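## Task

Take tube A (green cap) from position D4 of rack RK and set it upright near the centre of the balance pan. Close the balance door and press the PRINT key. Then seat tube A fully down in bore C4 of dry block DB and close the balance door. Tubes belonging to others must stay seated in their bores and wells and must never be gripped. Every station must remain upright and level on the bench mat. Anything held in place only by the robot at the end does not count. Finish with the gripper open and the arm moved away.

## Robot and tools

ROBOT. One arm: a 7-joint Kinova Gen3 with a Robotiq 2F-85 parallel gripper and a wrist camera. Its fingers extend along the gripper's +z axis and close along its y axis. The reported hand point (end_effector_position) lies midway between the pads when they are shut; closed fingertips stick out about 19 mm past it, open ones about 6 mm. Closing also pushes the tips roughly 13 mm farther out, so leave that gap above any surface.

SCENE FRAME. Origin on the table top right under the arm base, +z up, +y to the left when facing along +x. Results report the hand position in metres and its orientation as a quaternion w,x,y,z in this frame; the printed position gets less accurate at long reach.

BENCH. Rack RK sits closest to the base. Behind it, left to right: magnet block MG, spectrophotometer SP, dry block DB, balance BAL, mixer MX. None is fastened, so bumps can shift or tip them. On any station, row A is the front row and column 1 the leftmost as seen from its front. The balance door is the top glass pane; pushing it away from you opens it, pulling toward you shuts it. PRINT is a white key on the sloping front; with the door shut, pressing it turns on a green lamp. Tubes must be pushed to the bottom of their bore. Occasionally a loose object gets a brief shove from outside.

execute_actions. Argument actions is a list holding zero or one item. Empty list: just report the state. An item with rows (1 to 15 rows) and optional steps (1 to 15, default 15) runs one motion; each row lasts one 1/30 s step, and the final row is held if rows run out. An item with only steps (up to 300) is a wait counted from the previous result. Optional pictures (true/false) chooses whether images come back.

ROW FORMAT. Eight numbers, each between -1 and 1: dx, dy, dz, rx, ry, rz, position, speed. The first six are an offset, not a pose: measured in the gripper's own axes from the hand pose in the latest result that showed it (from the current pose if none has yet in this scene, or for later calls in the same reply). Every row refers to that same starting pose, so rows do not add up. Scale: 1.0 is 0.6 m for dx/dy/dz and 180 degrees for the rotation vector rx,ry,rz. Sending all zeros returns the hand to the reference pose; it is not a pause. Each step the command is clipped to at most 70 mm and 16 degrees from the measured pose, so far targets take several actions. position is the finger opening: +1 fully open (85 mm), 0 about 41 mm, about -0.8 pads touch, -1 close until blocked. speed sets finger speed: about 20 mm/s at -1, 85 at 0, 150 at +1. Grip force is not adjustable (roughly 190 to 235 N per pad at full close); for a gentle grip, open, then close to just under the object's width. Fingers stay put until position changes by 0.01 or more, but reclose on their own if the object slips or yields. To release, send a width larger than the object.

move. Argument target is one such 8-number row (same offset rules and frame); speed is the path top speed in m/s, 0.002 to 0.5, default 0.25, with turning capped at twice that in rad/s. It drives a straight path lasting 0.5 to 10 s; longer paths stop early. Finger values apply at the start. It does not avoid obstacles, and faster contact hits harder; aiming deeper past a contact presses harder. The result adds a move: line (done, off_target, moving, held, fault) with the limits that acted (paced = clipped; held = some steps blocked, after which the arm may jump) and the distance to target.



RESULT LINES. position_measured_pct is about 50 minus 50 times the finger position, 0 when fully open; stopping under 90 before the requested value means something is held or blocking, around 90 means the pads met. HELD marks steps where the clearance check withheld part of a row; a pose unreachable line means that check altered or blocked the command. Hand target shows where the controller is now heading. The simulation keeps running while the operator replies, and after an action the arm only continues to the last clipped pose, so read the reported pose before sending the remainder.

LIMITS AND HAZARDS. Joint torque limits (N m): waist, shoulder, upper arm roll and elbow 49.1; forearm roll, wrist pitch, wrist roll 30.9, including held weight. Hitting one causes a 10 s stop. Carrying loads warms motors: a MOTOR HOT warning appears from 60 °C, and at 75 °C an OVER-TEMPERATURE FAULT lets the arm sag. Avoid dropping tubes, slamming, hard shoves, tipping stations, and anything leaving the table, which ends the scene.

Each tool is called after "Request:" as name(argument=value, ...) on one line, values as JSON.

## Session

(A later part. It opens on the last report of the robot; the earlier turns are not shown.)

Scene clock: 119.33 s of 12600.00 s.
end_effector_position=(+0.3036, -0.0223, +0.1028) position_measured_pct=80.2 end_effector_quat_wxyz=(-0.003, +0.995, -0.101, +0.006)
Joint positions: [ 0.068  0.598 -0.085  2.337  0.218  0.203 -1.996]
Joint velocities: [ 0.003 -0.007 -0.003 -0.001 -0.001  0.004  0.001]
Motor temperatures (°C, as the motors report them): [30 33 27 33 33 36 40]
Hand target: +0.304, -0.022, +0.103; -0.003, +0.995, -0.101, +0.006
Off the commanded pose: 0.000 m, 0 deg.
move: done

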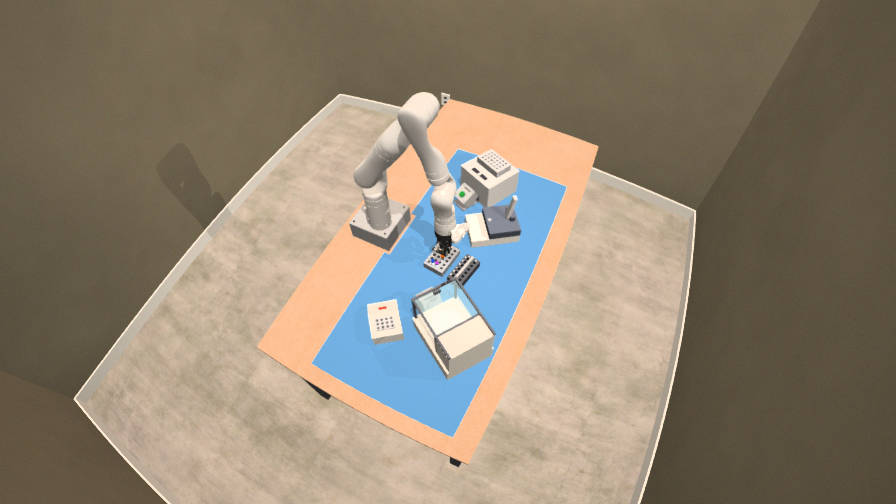

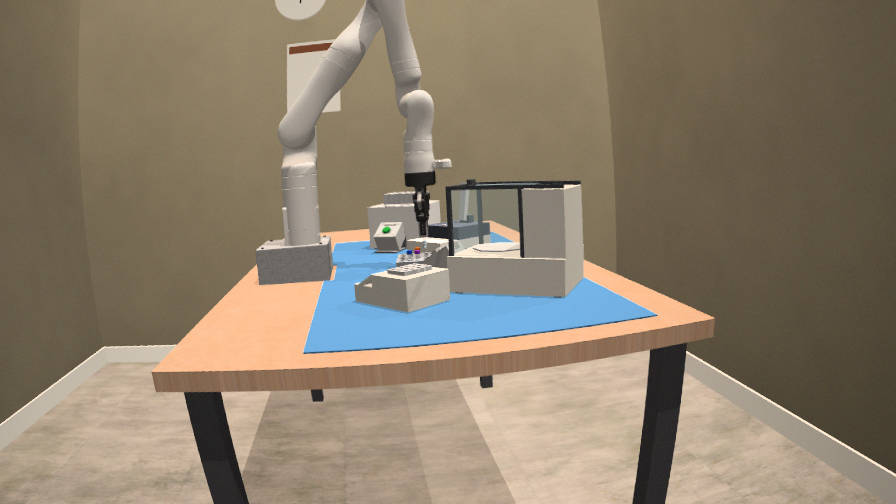

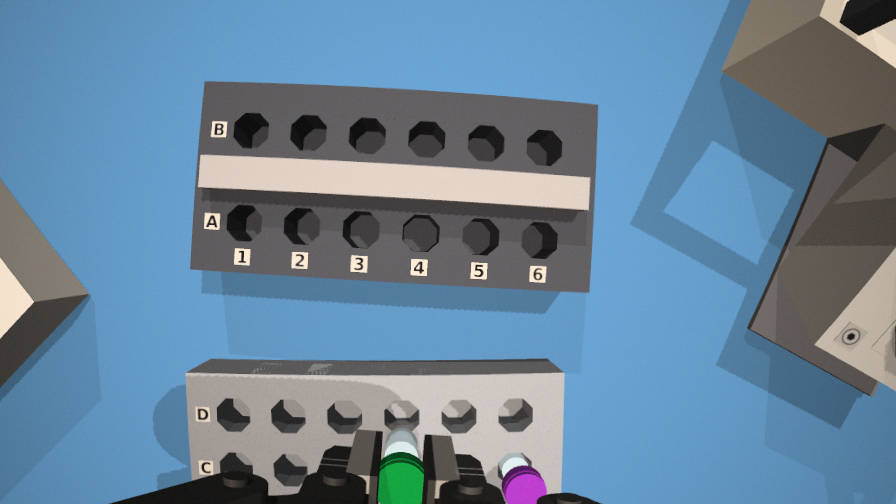

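Request:
move(target=[0.001,0,0.066,0,0,0,-0.64,-0.5], speed=0.015)

Request:
move(target=[0,0,0,0,0,0,-0.3,0], speed=0.01)

Request:
move(target=[0,0,-0.35,0,0,0,-0.3,0], speed=0.15)

Scene clock: 129.90 s of 12600.00 s.
end_effector_position=(+0.3049, -0.0224, +0.0635) position_measured_pct=80.2 end_effector_quat_wxyz=(-0.002, +0.995, -0.101, +0.006)
Joint positions: [ 0.024  0.727 -0.028  2.344  0.232  0.063 -2.008]
Joint velocities: [-0.002  0.007  0.002 -0.    -0.001 -0.004 -0.001]
Motor temperatures (°C, as the motors report them): [30 33 27 33 33 36 40]
Hand target: +0.305, -0.022, +0.063; -0.002, +0.995, -0.101, +0.006
Off the commanded pose: 0.000 m, 0 deg.
move: done

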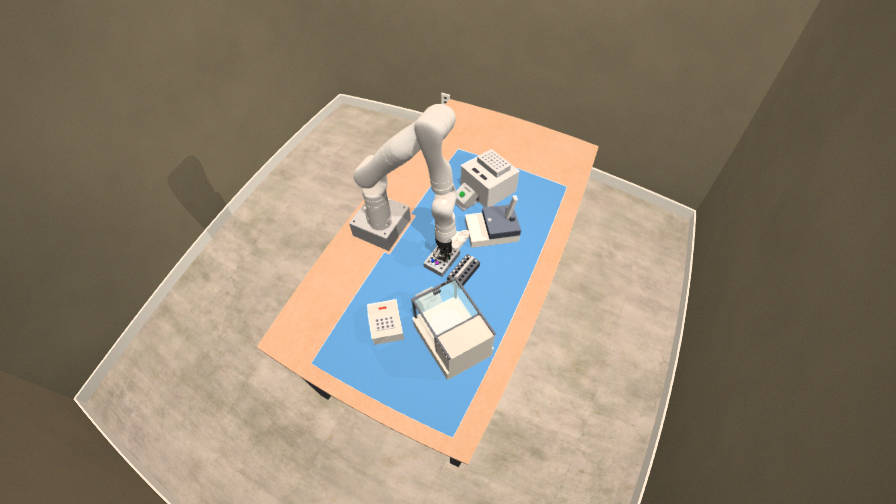

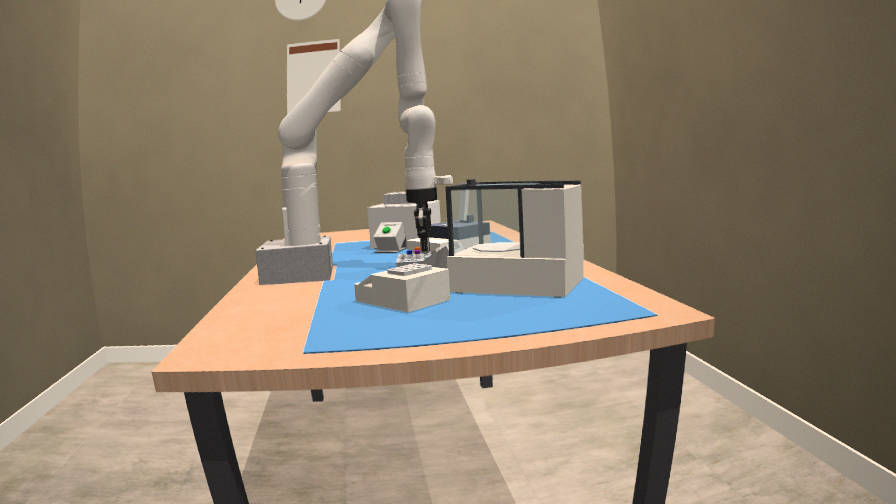

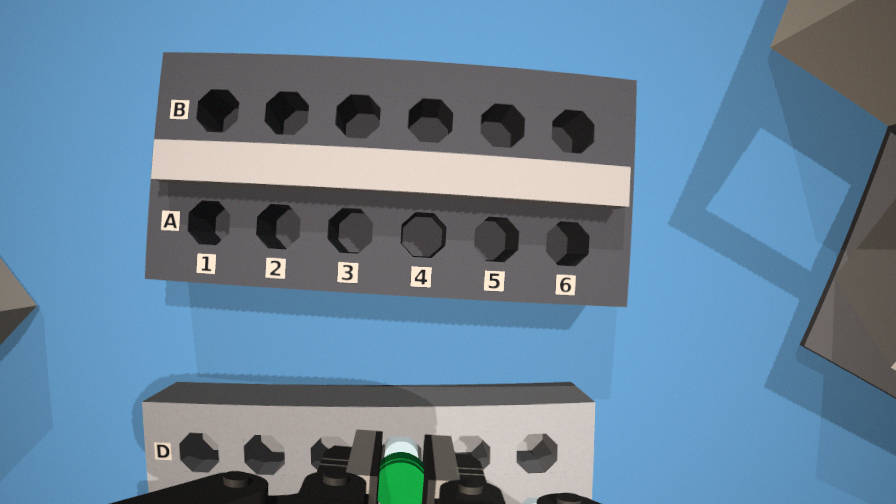

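Scene clock: 130.43 s of 12600.00 s.
end_effector_position=(+0.3049, -0.0224, +0.0635) position_measured_pct=65.1 end_effector_quat_wxyz=(-0.002, +0.995, -0.101, +0.006)
Joint positions: [ 0.024  0.727 -0.028  2.344  0.232  0.063 -2.008]
Joint velocities: [ 0.     0.    -0.001 -0.001  0.     0.001  0.   ]
Motor temperatures (°C, as the motors report them): [30 33 27 33 33 36 40]
Hand target: +0.305, -0.022, +0.063; -0.002, +0.995, -0.101, +0.006
Off the commanded pose: 0.000 m, 0 deg.
move: done

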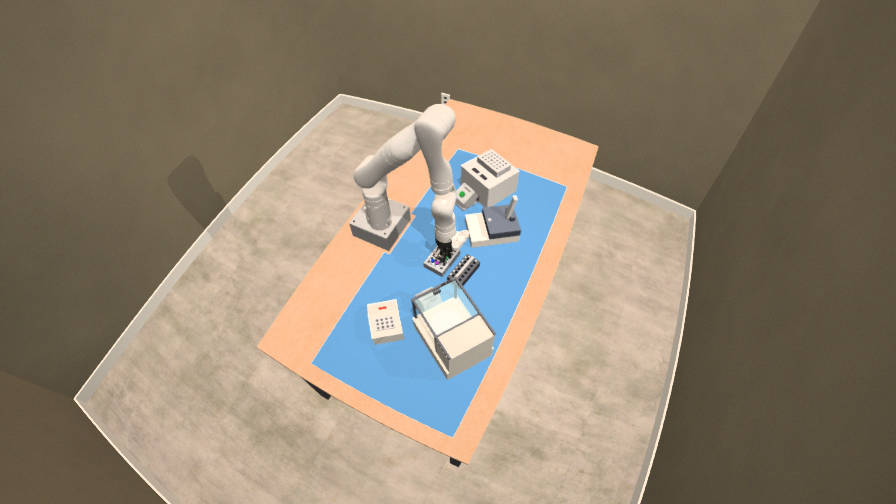

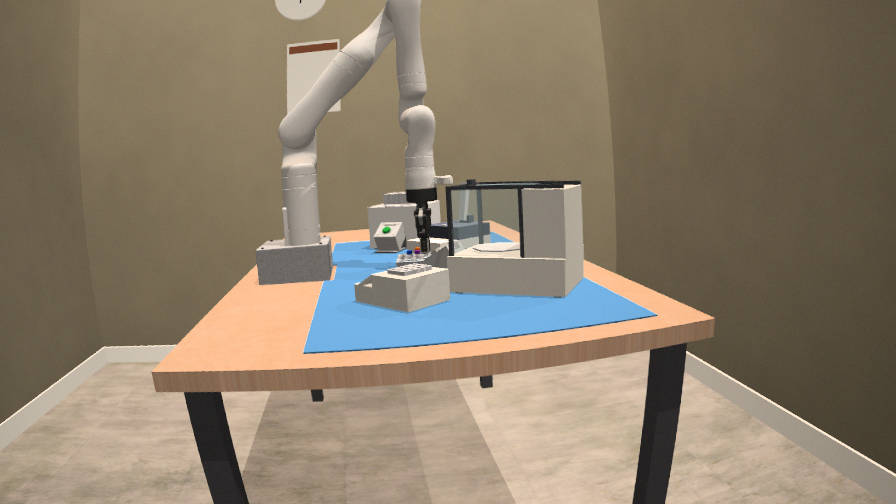

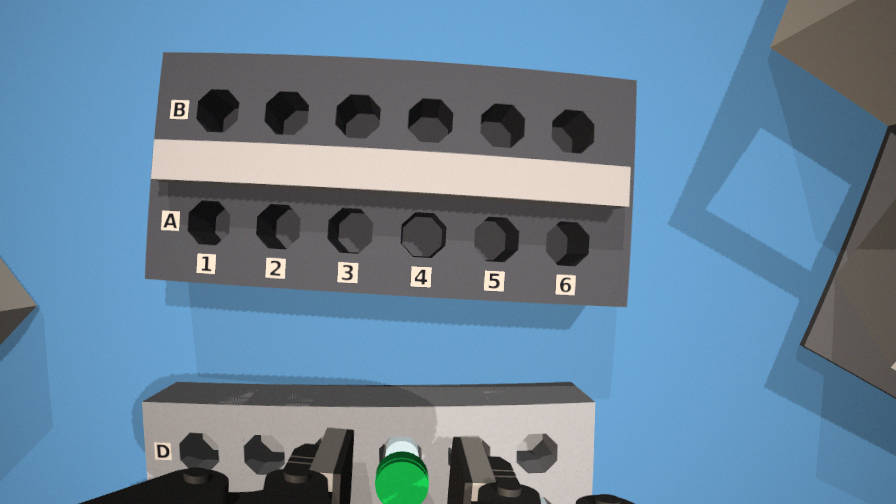

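Scene clock: 132.33 s of 12600.00 s.
end_effector_position=(+0.3016, -0.0229, +0.2728) position_measured_pct=65.1 end_effector_quat_wxyz=(-0.003, +0.995, -0.101, +0.006)
Joint positions: [ 0.194  0.154 -0.212  2.133  0.036  0.849 -1.818]
Joint velocities: [ 0.001 -0.004  0.    -0.001  0.     0.003  0.001]
Motor temperatures (°C, as the motors report them): [30 33 27 33 33 36 40]
Hand target: +0.302, -0.023, +0.273; -0.003, +0.995, -0.101, +0.006
Off the commanded pose: 0.001 m, 0 deg.
move: done

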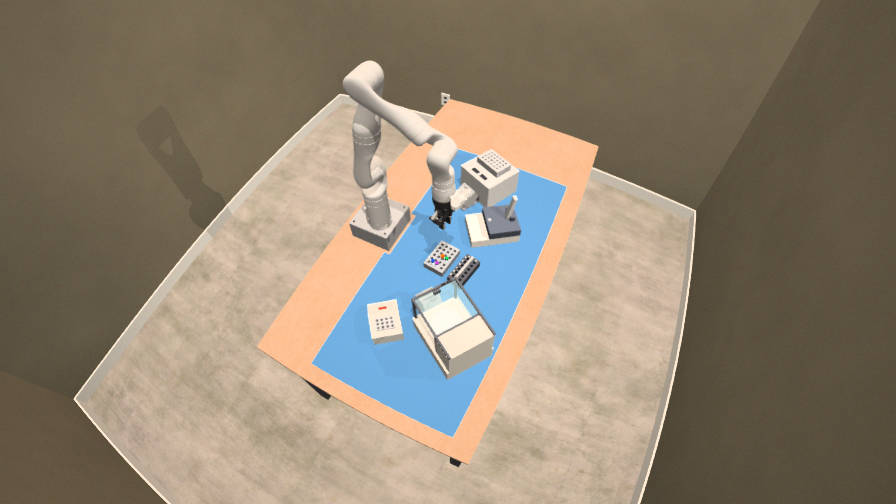

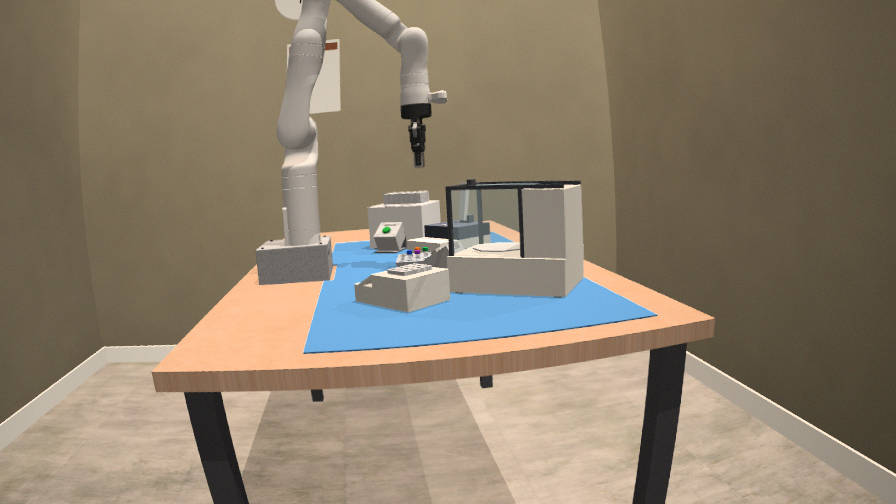

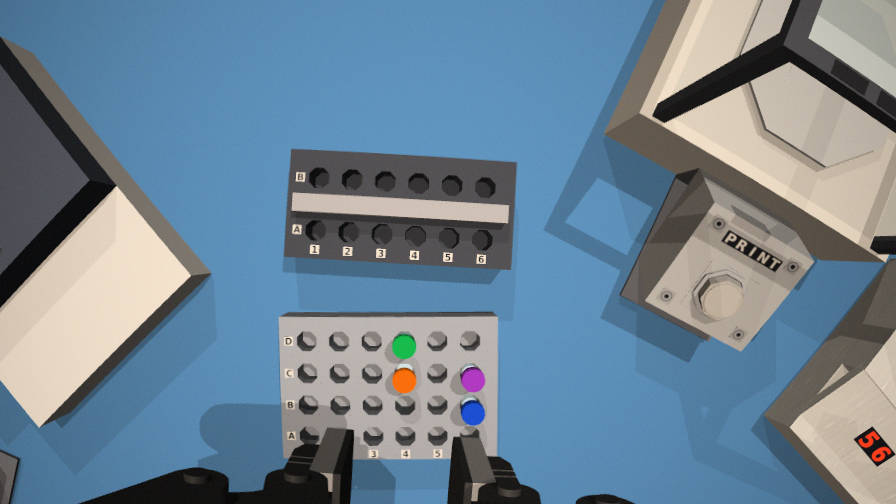

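Request:
move(target=[0.1245,0.333,-0.095,0,0,0.169,0,0], speed=0.2)

Scene clock: 147.47 s of 12600.00 s.
end_effector_position=(+0.3352, -0.2327, +0.3296) position_measured_pct=50.0 end_effector_quat_wxyz=(-0.005, +0.934, -0.358, +0.005)
Joint positions: [ 0.523  0.296  0.05   1.723 -0.029  1.118 -1.726]
Joint velocities: [ 0.003  0.007  0.003 -0.005 -0.003  0.002  0.001]
Motor temperatures (°C, as the motors report them): [30 33 27 33 33 36 40]
Hand target: +0.335, -0.233, +0.329; -0.005, +0.934, -0.358, +0.005
Off the commanded pose: 0.002 m, 0 deg.
move: done

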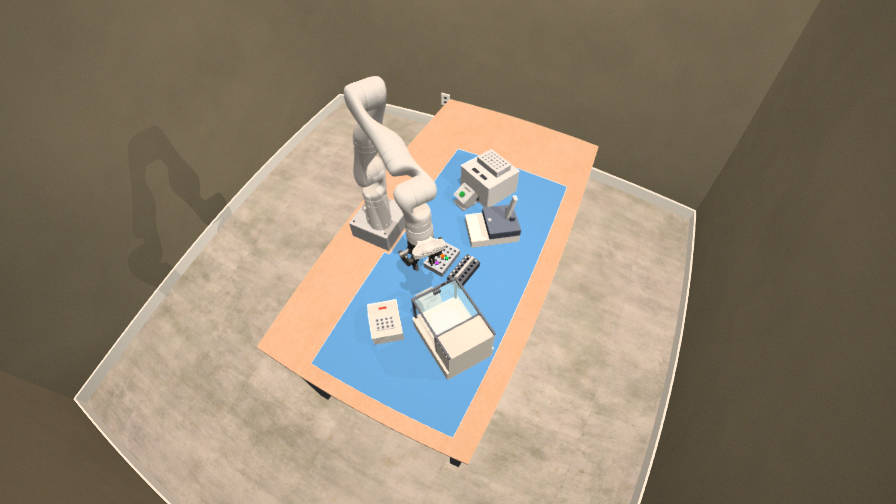

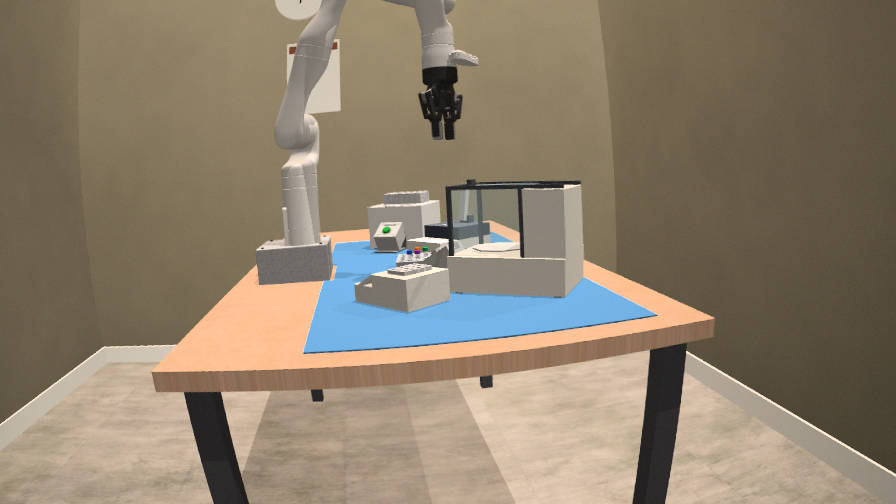

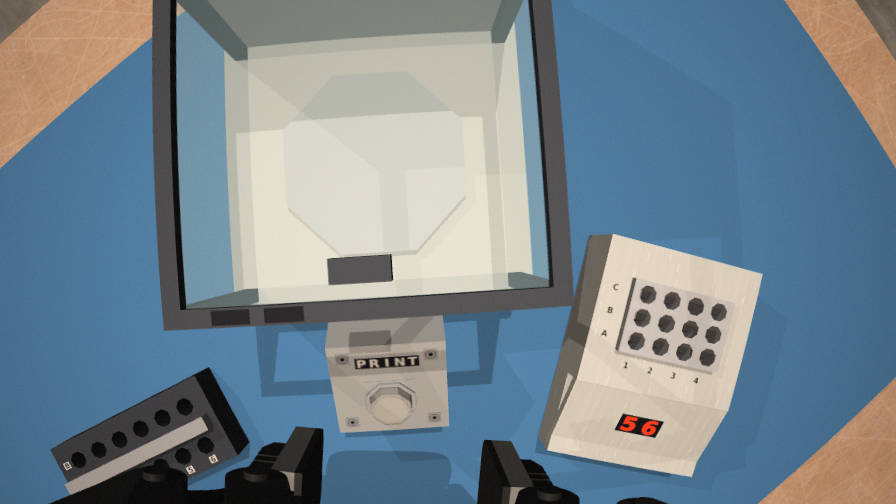

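Request:
move(target=[0.02,-0.027,0.08,0,0,-0.02,0,0], speed=0.08)

Scene clock: 162.07 s of 12600.00 s.
end_effector_position=(+0.3556, -0.2285, +0.2822) position_measured_pct=50.0 end_effector_quat_wxyz=(-0.005, +0.945, -0.328, +0.006)
Joint positions: [ 0.507  0.382  0.028  1.765 -0.026  0.988 -1.7  ]
Joint velocities: [-0.     0.005  0.     0.001  0.001 -0.003 -0.   ]
Motor temperatures (°C, as the motors report them): [30 33 27 34 33 36 40]
Hand target: +0.356, -0.228, +0.282; -0.005, +0.945, -0.328, +0.005
Off the commanded pose: 0.000 m, 0 deg.
move: done

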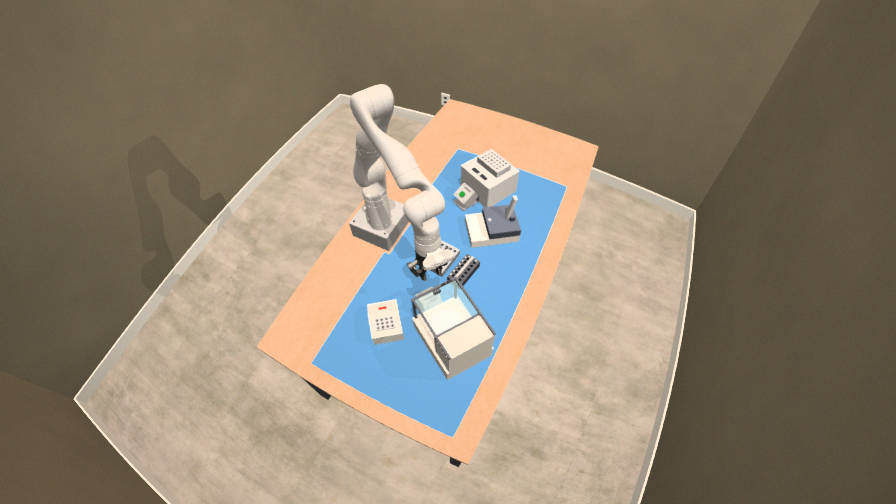

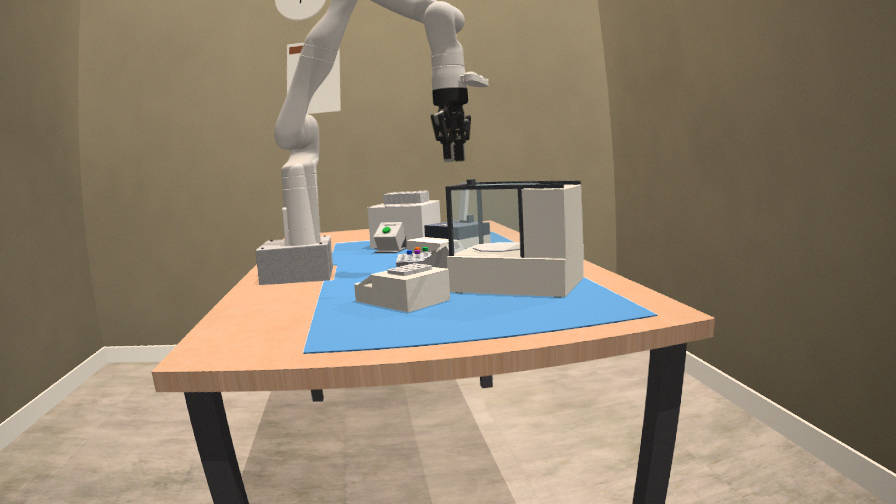

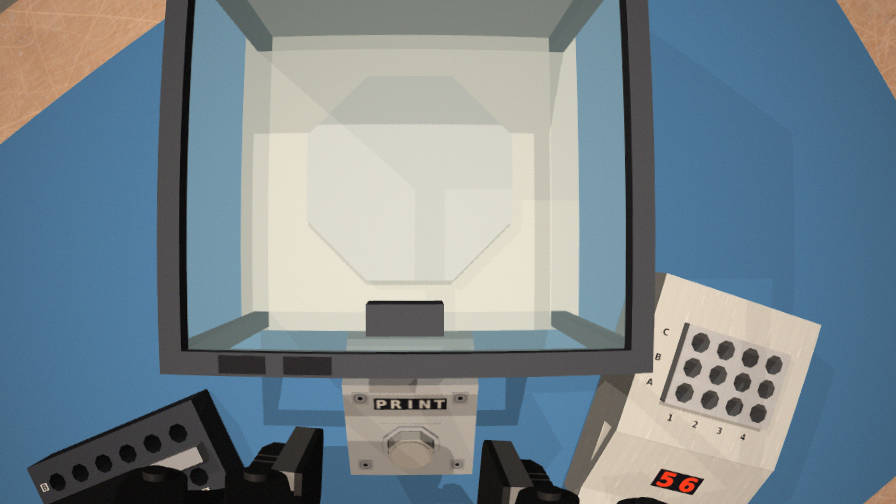

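Request:
move(target=[0.062,0,0.04,0,0,0,0,0], speed=0.06)

Request:
move(target=[0,0,0.04,0,0,0,0,0], speed=0.02)

Request:
zoom_image(camera="cam_low", region=[420,120,600,230])

Scene clock: 170.37 s of 12600.00 s.
end_effector_position=(+0.3852, -0.2513, +0.2589) position_measured_pct=50.0 end_effector_quat_wxyz=(-0.005, +0.945, -0.328, +0.006)
Joint positions: [ 0.518  0.488  0.029  1.677 -0.03   0.97  -1.686]
Joint velocities: [ 0.001  0.007 -0.001 -0.004 -0.    -0.    -0.   ]
Motor temperatures (°C, as the motors report them): [30 33 27 34 33 36 40]
Hand target: +0.385, -0.251, +0.259; -0.005, +0.945, -0.328, +0.006
Off the commanded pose: 0.000 m, 0 deg.
move: done

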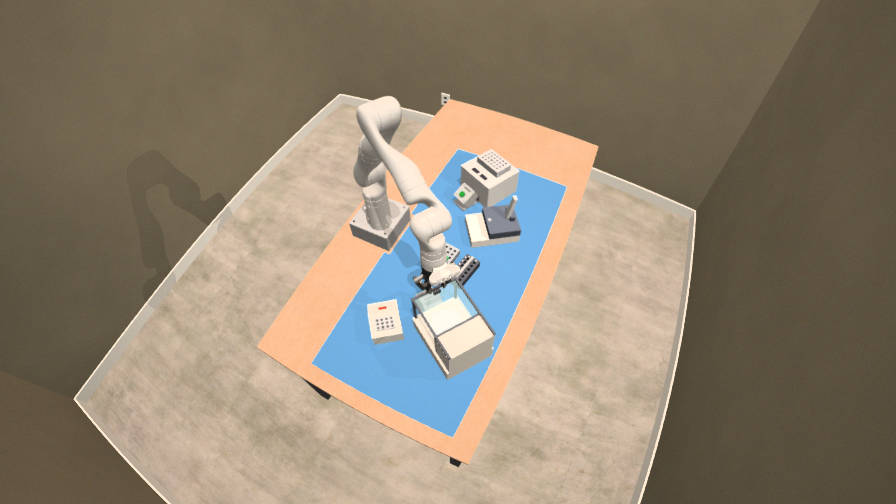

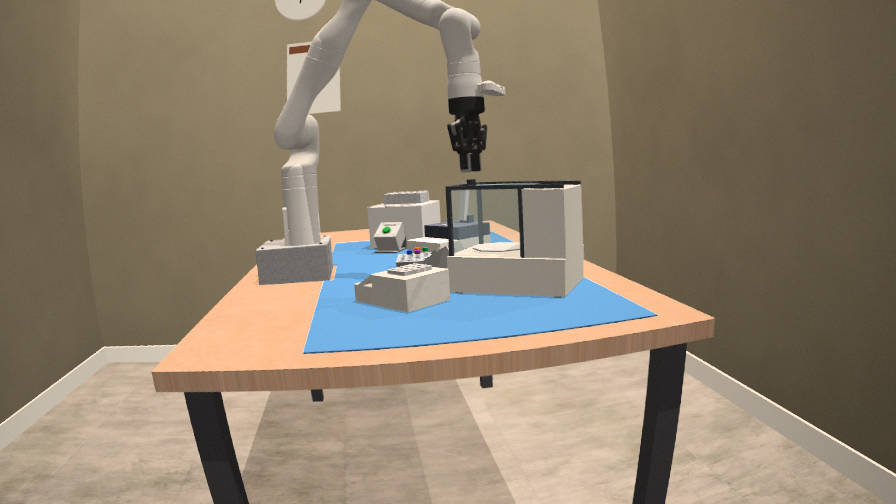

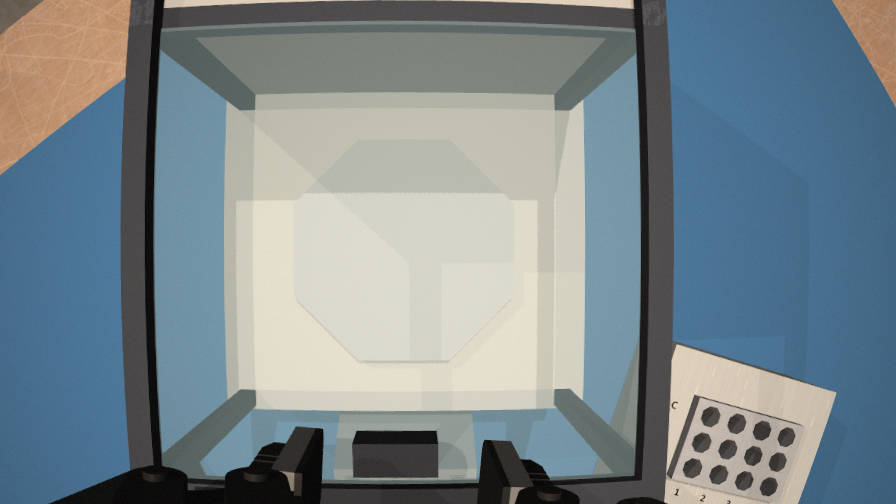

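Scene clock: 171.83 s of 12600.00 s.
end_effector_position=(+0.3856, -0.2513, +0.2351) position_measured_pct=50.0 end_effector_quat_wxyz=(-0.005, +0.945, -0.328, +0.006)
Joint positions: [ 0.52   0.522  0.027  1.71  -0.031  0.903 -1.685]
Joint velocities: [ 0.     0.003  0.     0.002 -0.001 -0.005  0.001]
Motor temperatures (°C, as the motors report them): [30 33 27 34 33 36 40]
Hand target: +0.386, -0.251, +0.235; -0.005, +0.945, -0.328, +0.006
Off the commanded pose: 0.000 m, 0 deg.
move: done

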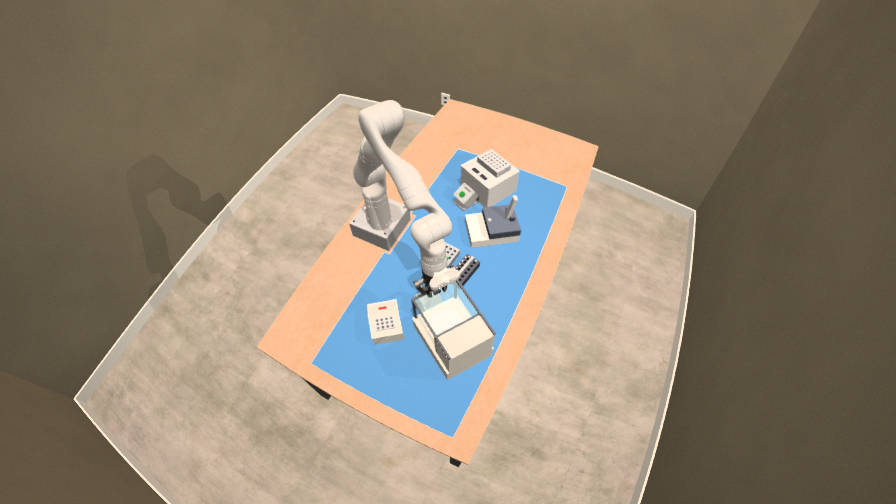

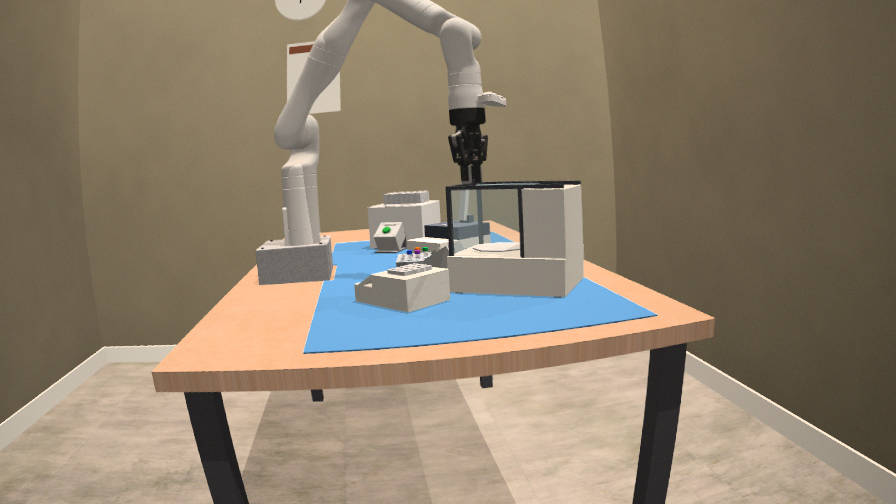

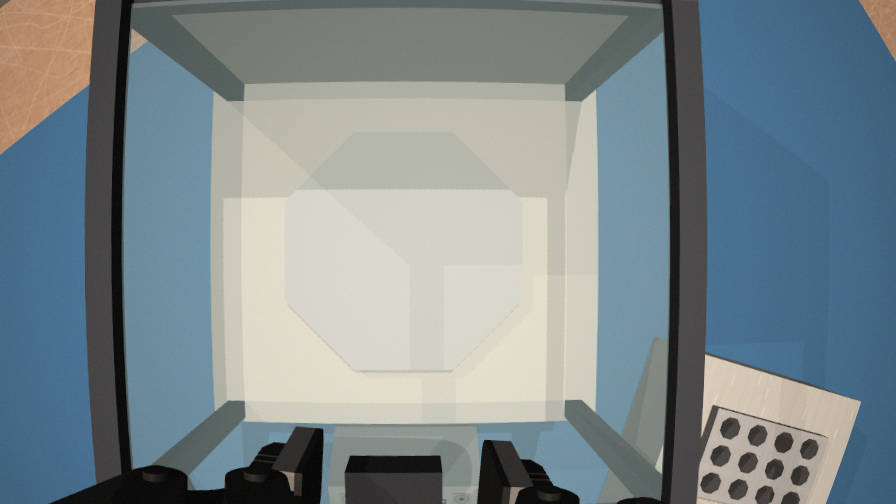

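Region (420, 120, 600, 230) of cam_low's 896x504 image, scaled by 2.800, with more detail than that image has.

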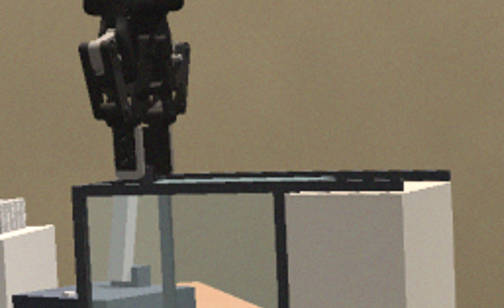

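Request:
move(target=[0.003,-0.004,0.002,0,0,0,0,0], speed=0.01)

Request:
move(target=[0,0,0,0,0,0,-0.42,-0.5], speed=0.01)

Request:
move(target=[0.18,0,0,0,0,0,-0.42,-0.5], speed=0.035)

Scene clock: 176.93 s of 12600.00 s.
end_effector_position=(+0.3885, -0.2505, +0.2340) position_measured_pct=50.0 end_effector_quat_wxyz=(-0.005, +0.945, -0.328, +0.006)
Joint positions: [ 0.515  0.527  0.027  1.705 -0.031  0.903 -1.69 ]
Joint velocities: [-0.001  0.001  0.     0.001  0.001  0.001 -0.001]
Motor temperatures (°C, as the motors report them): [30 33 27 34 33 36 40]
Hand target: +0.389, -0.250, +0.234; -0.005, +0.945, -0.328, +0.006
Off the commanded pose: 0.000 m, 0 deg.
move: done

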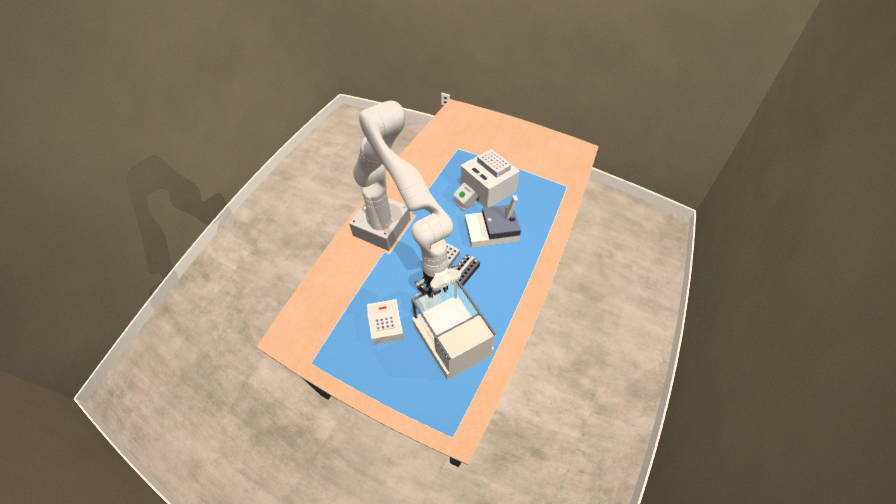

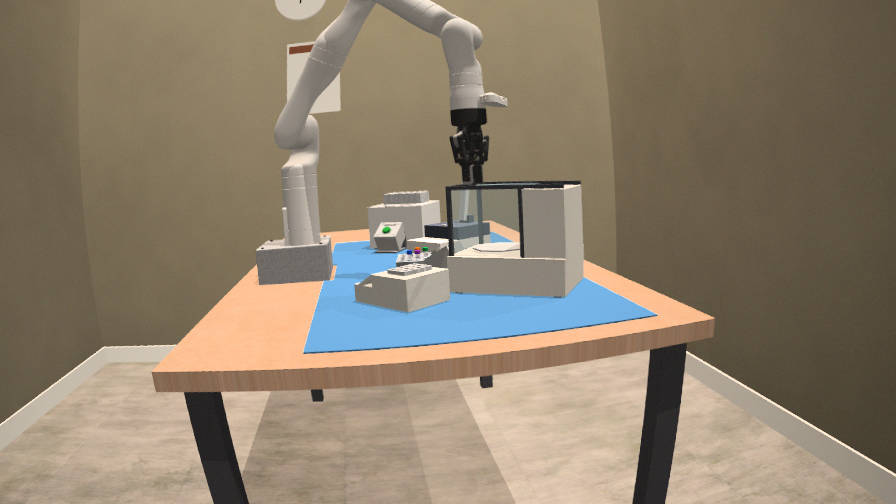

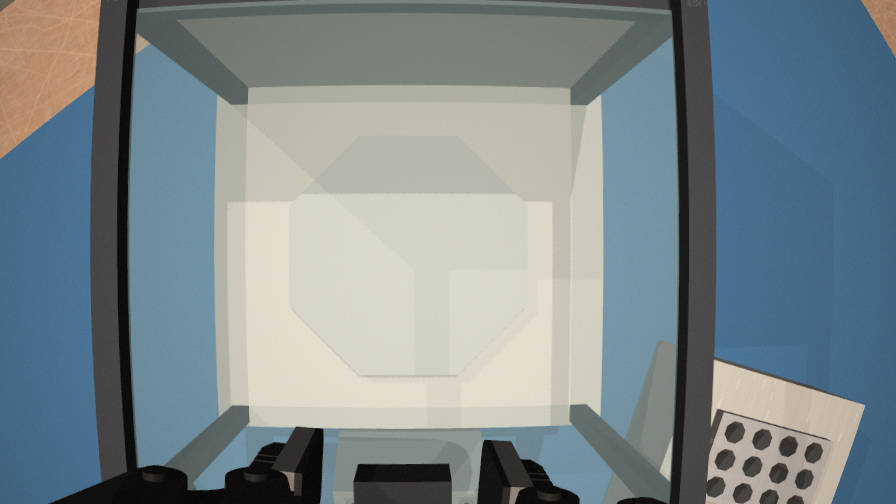

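Scene clock: 177.57 s of 12600.00 s.
end_effector_position=(+0.3881, -0.2511, +0.2343) position_measured_pct=68.3 end_effector_quat_wxyz=(-0.004, +0.945, -0.328, +0.006)
Joint positions: [ 0.516  0.527  0.027  1.705 -0.03   0.904 -1.689]
Joint velocities: [ 0.    -0.    -0.001 -0.002  0.001  0.003 -0.001]
Motor temperatures (°C, as the motors report them): [30 33 27 34 33 36 40]
Hand target: +0.389, -0.251, +0.234; -0.005, +0.945, -0.328, +0.006
Off the commanded pose: 0.001 m, 0 deg.
move: done

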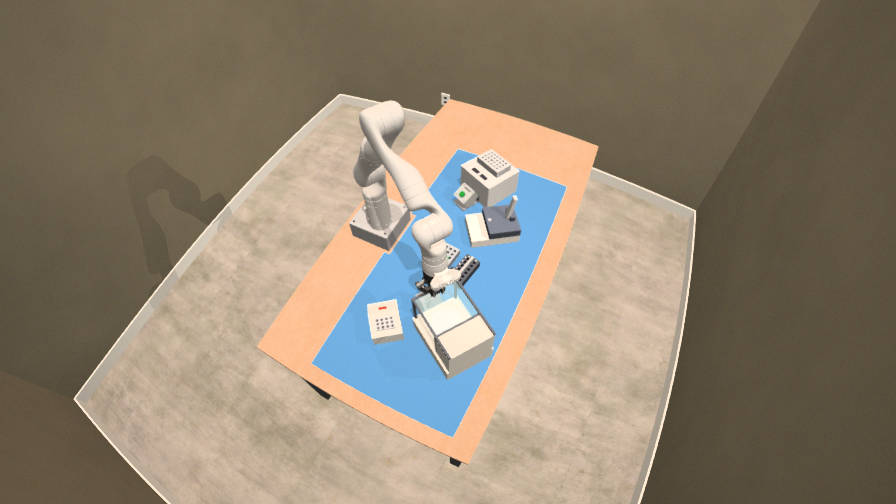

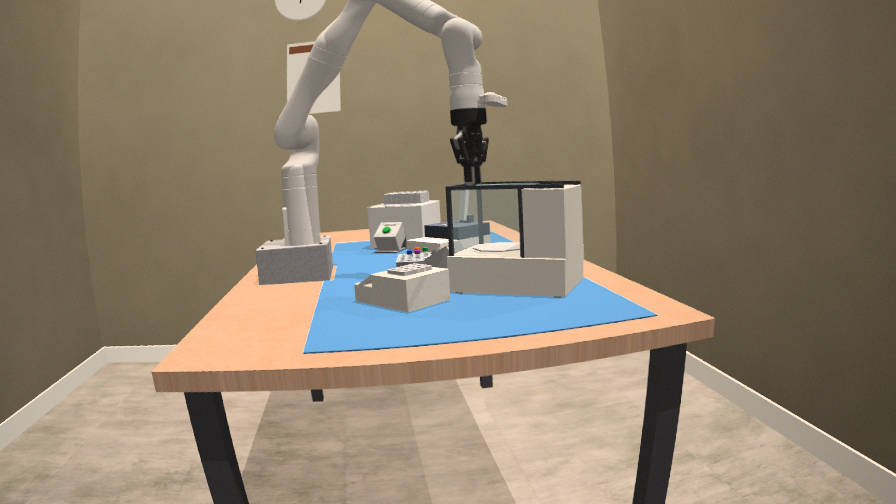

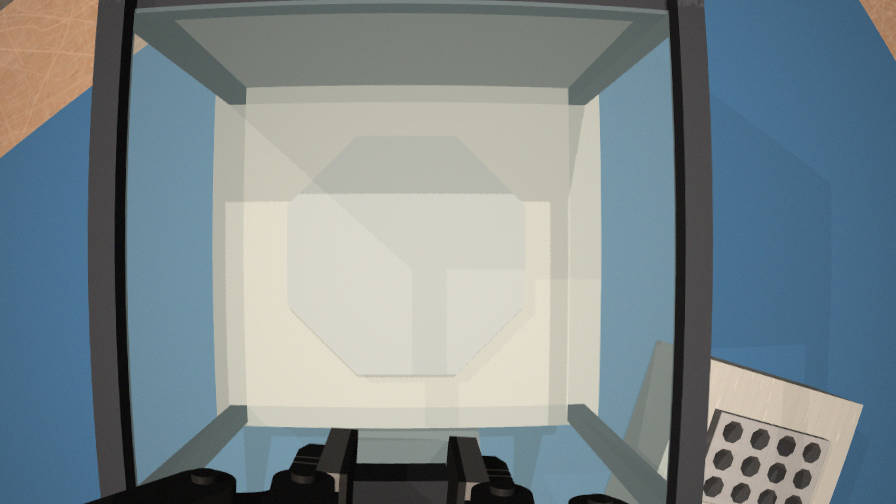

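Scene clock: 180.93 s of 12600.00 s.
end_effector_position=(+0.4760, -0.3119, +0.2350) position_measured_pct=68.3 end_effector_quat_wxyz=(-0.008, +0.946, -0.325, +0.006)
Joint positions: [ 0.533  0.745  0.037  1.281 -0.047  1.111 -1.659]
Joint velocities: [-0.002  0.005  0.003 -0.009 -0.006  0.003  0.003]
Motor temperatures (°C, as the motors report them): [30 33 27 34 33 36 40]
Hand target: +0.473, -0.318, +0.236; -0.004, +0.945, -0.328, +0.006
Off the commanded pose: 0.007 m, 1 deg.
move: off_target

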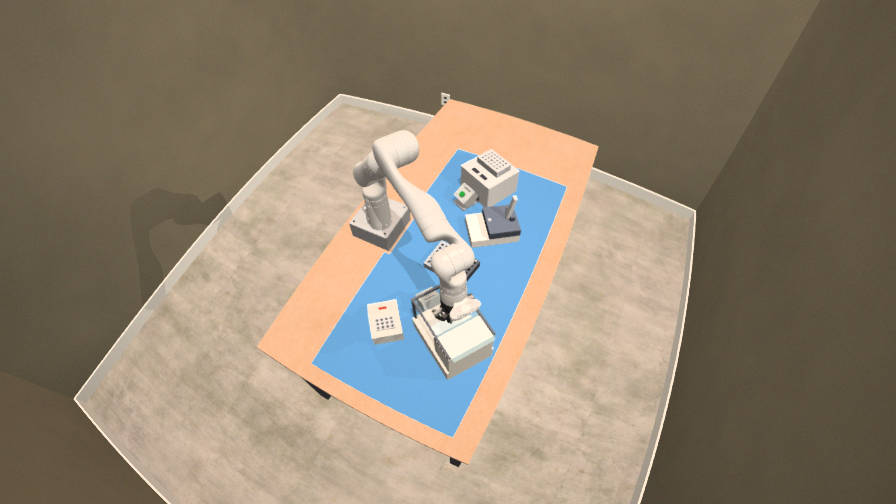

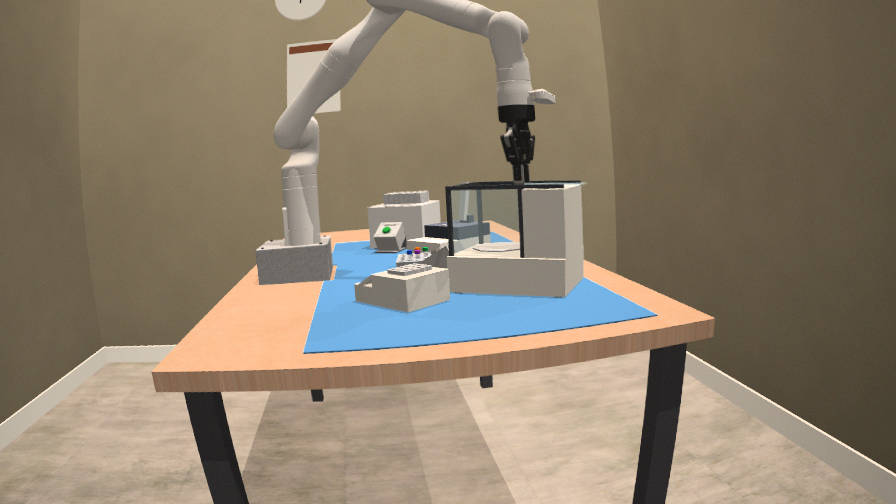

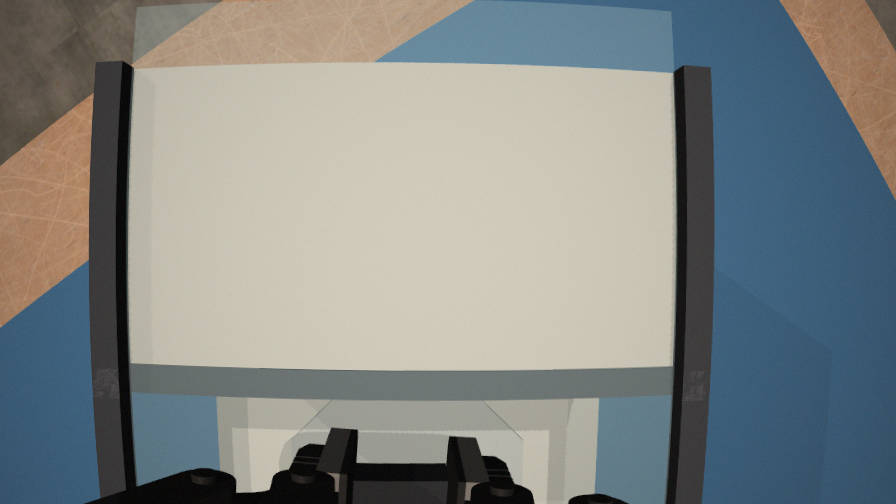

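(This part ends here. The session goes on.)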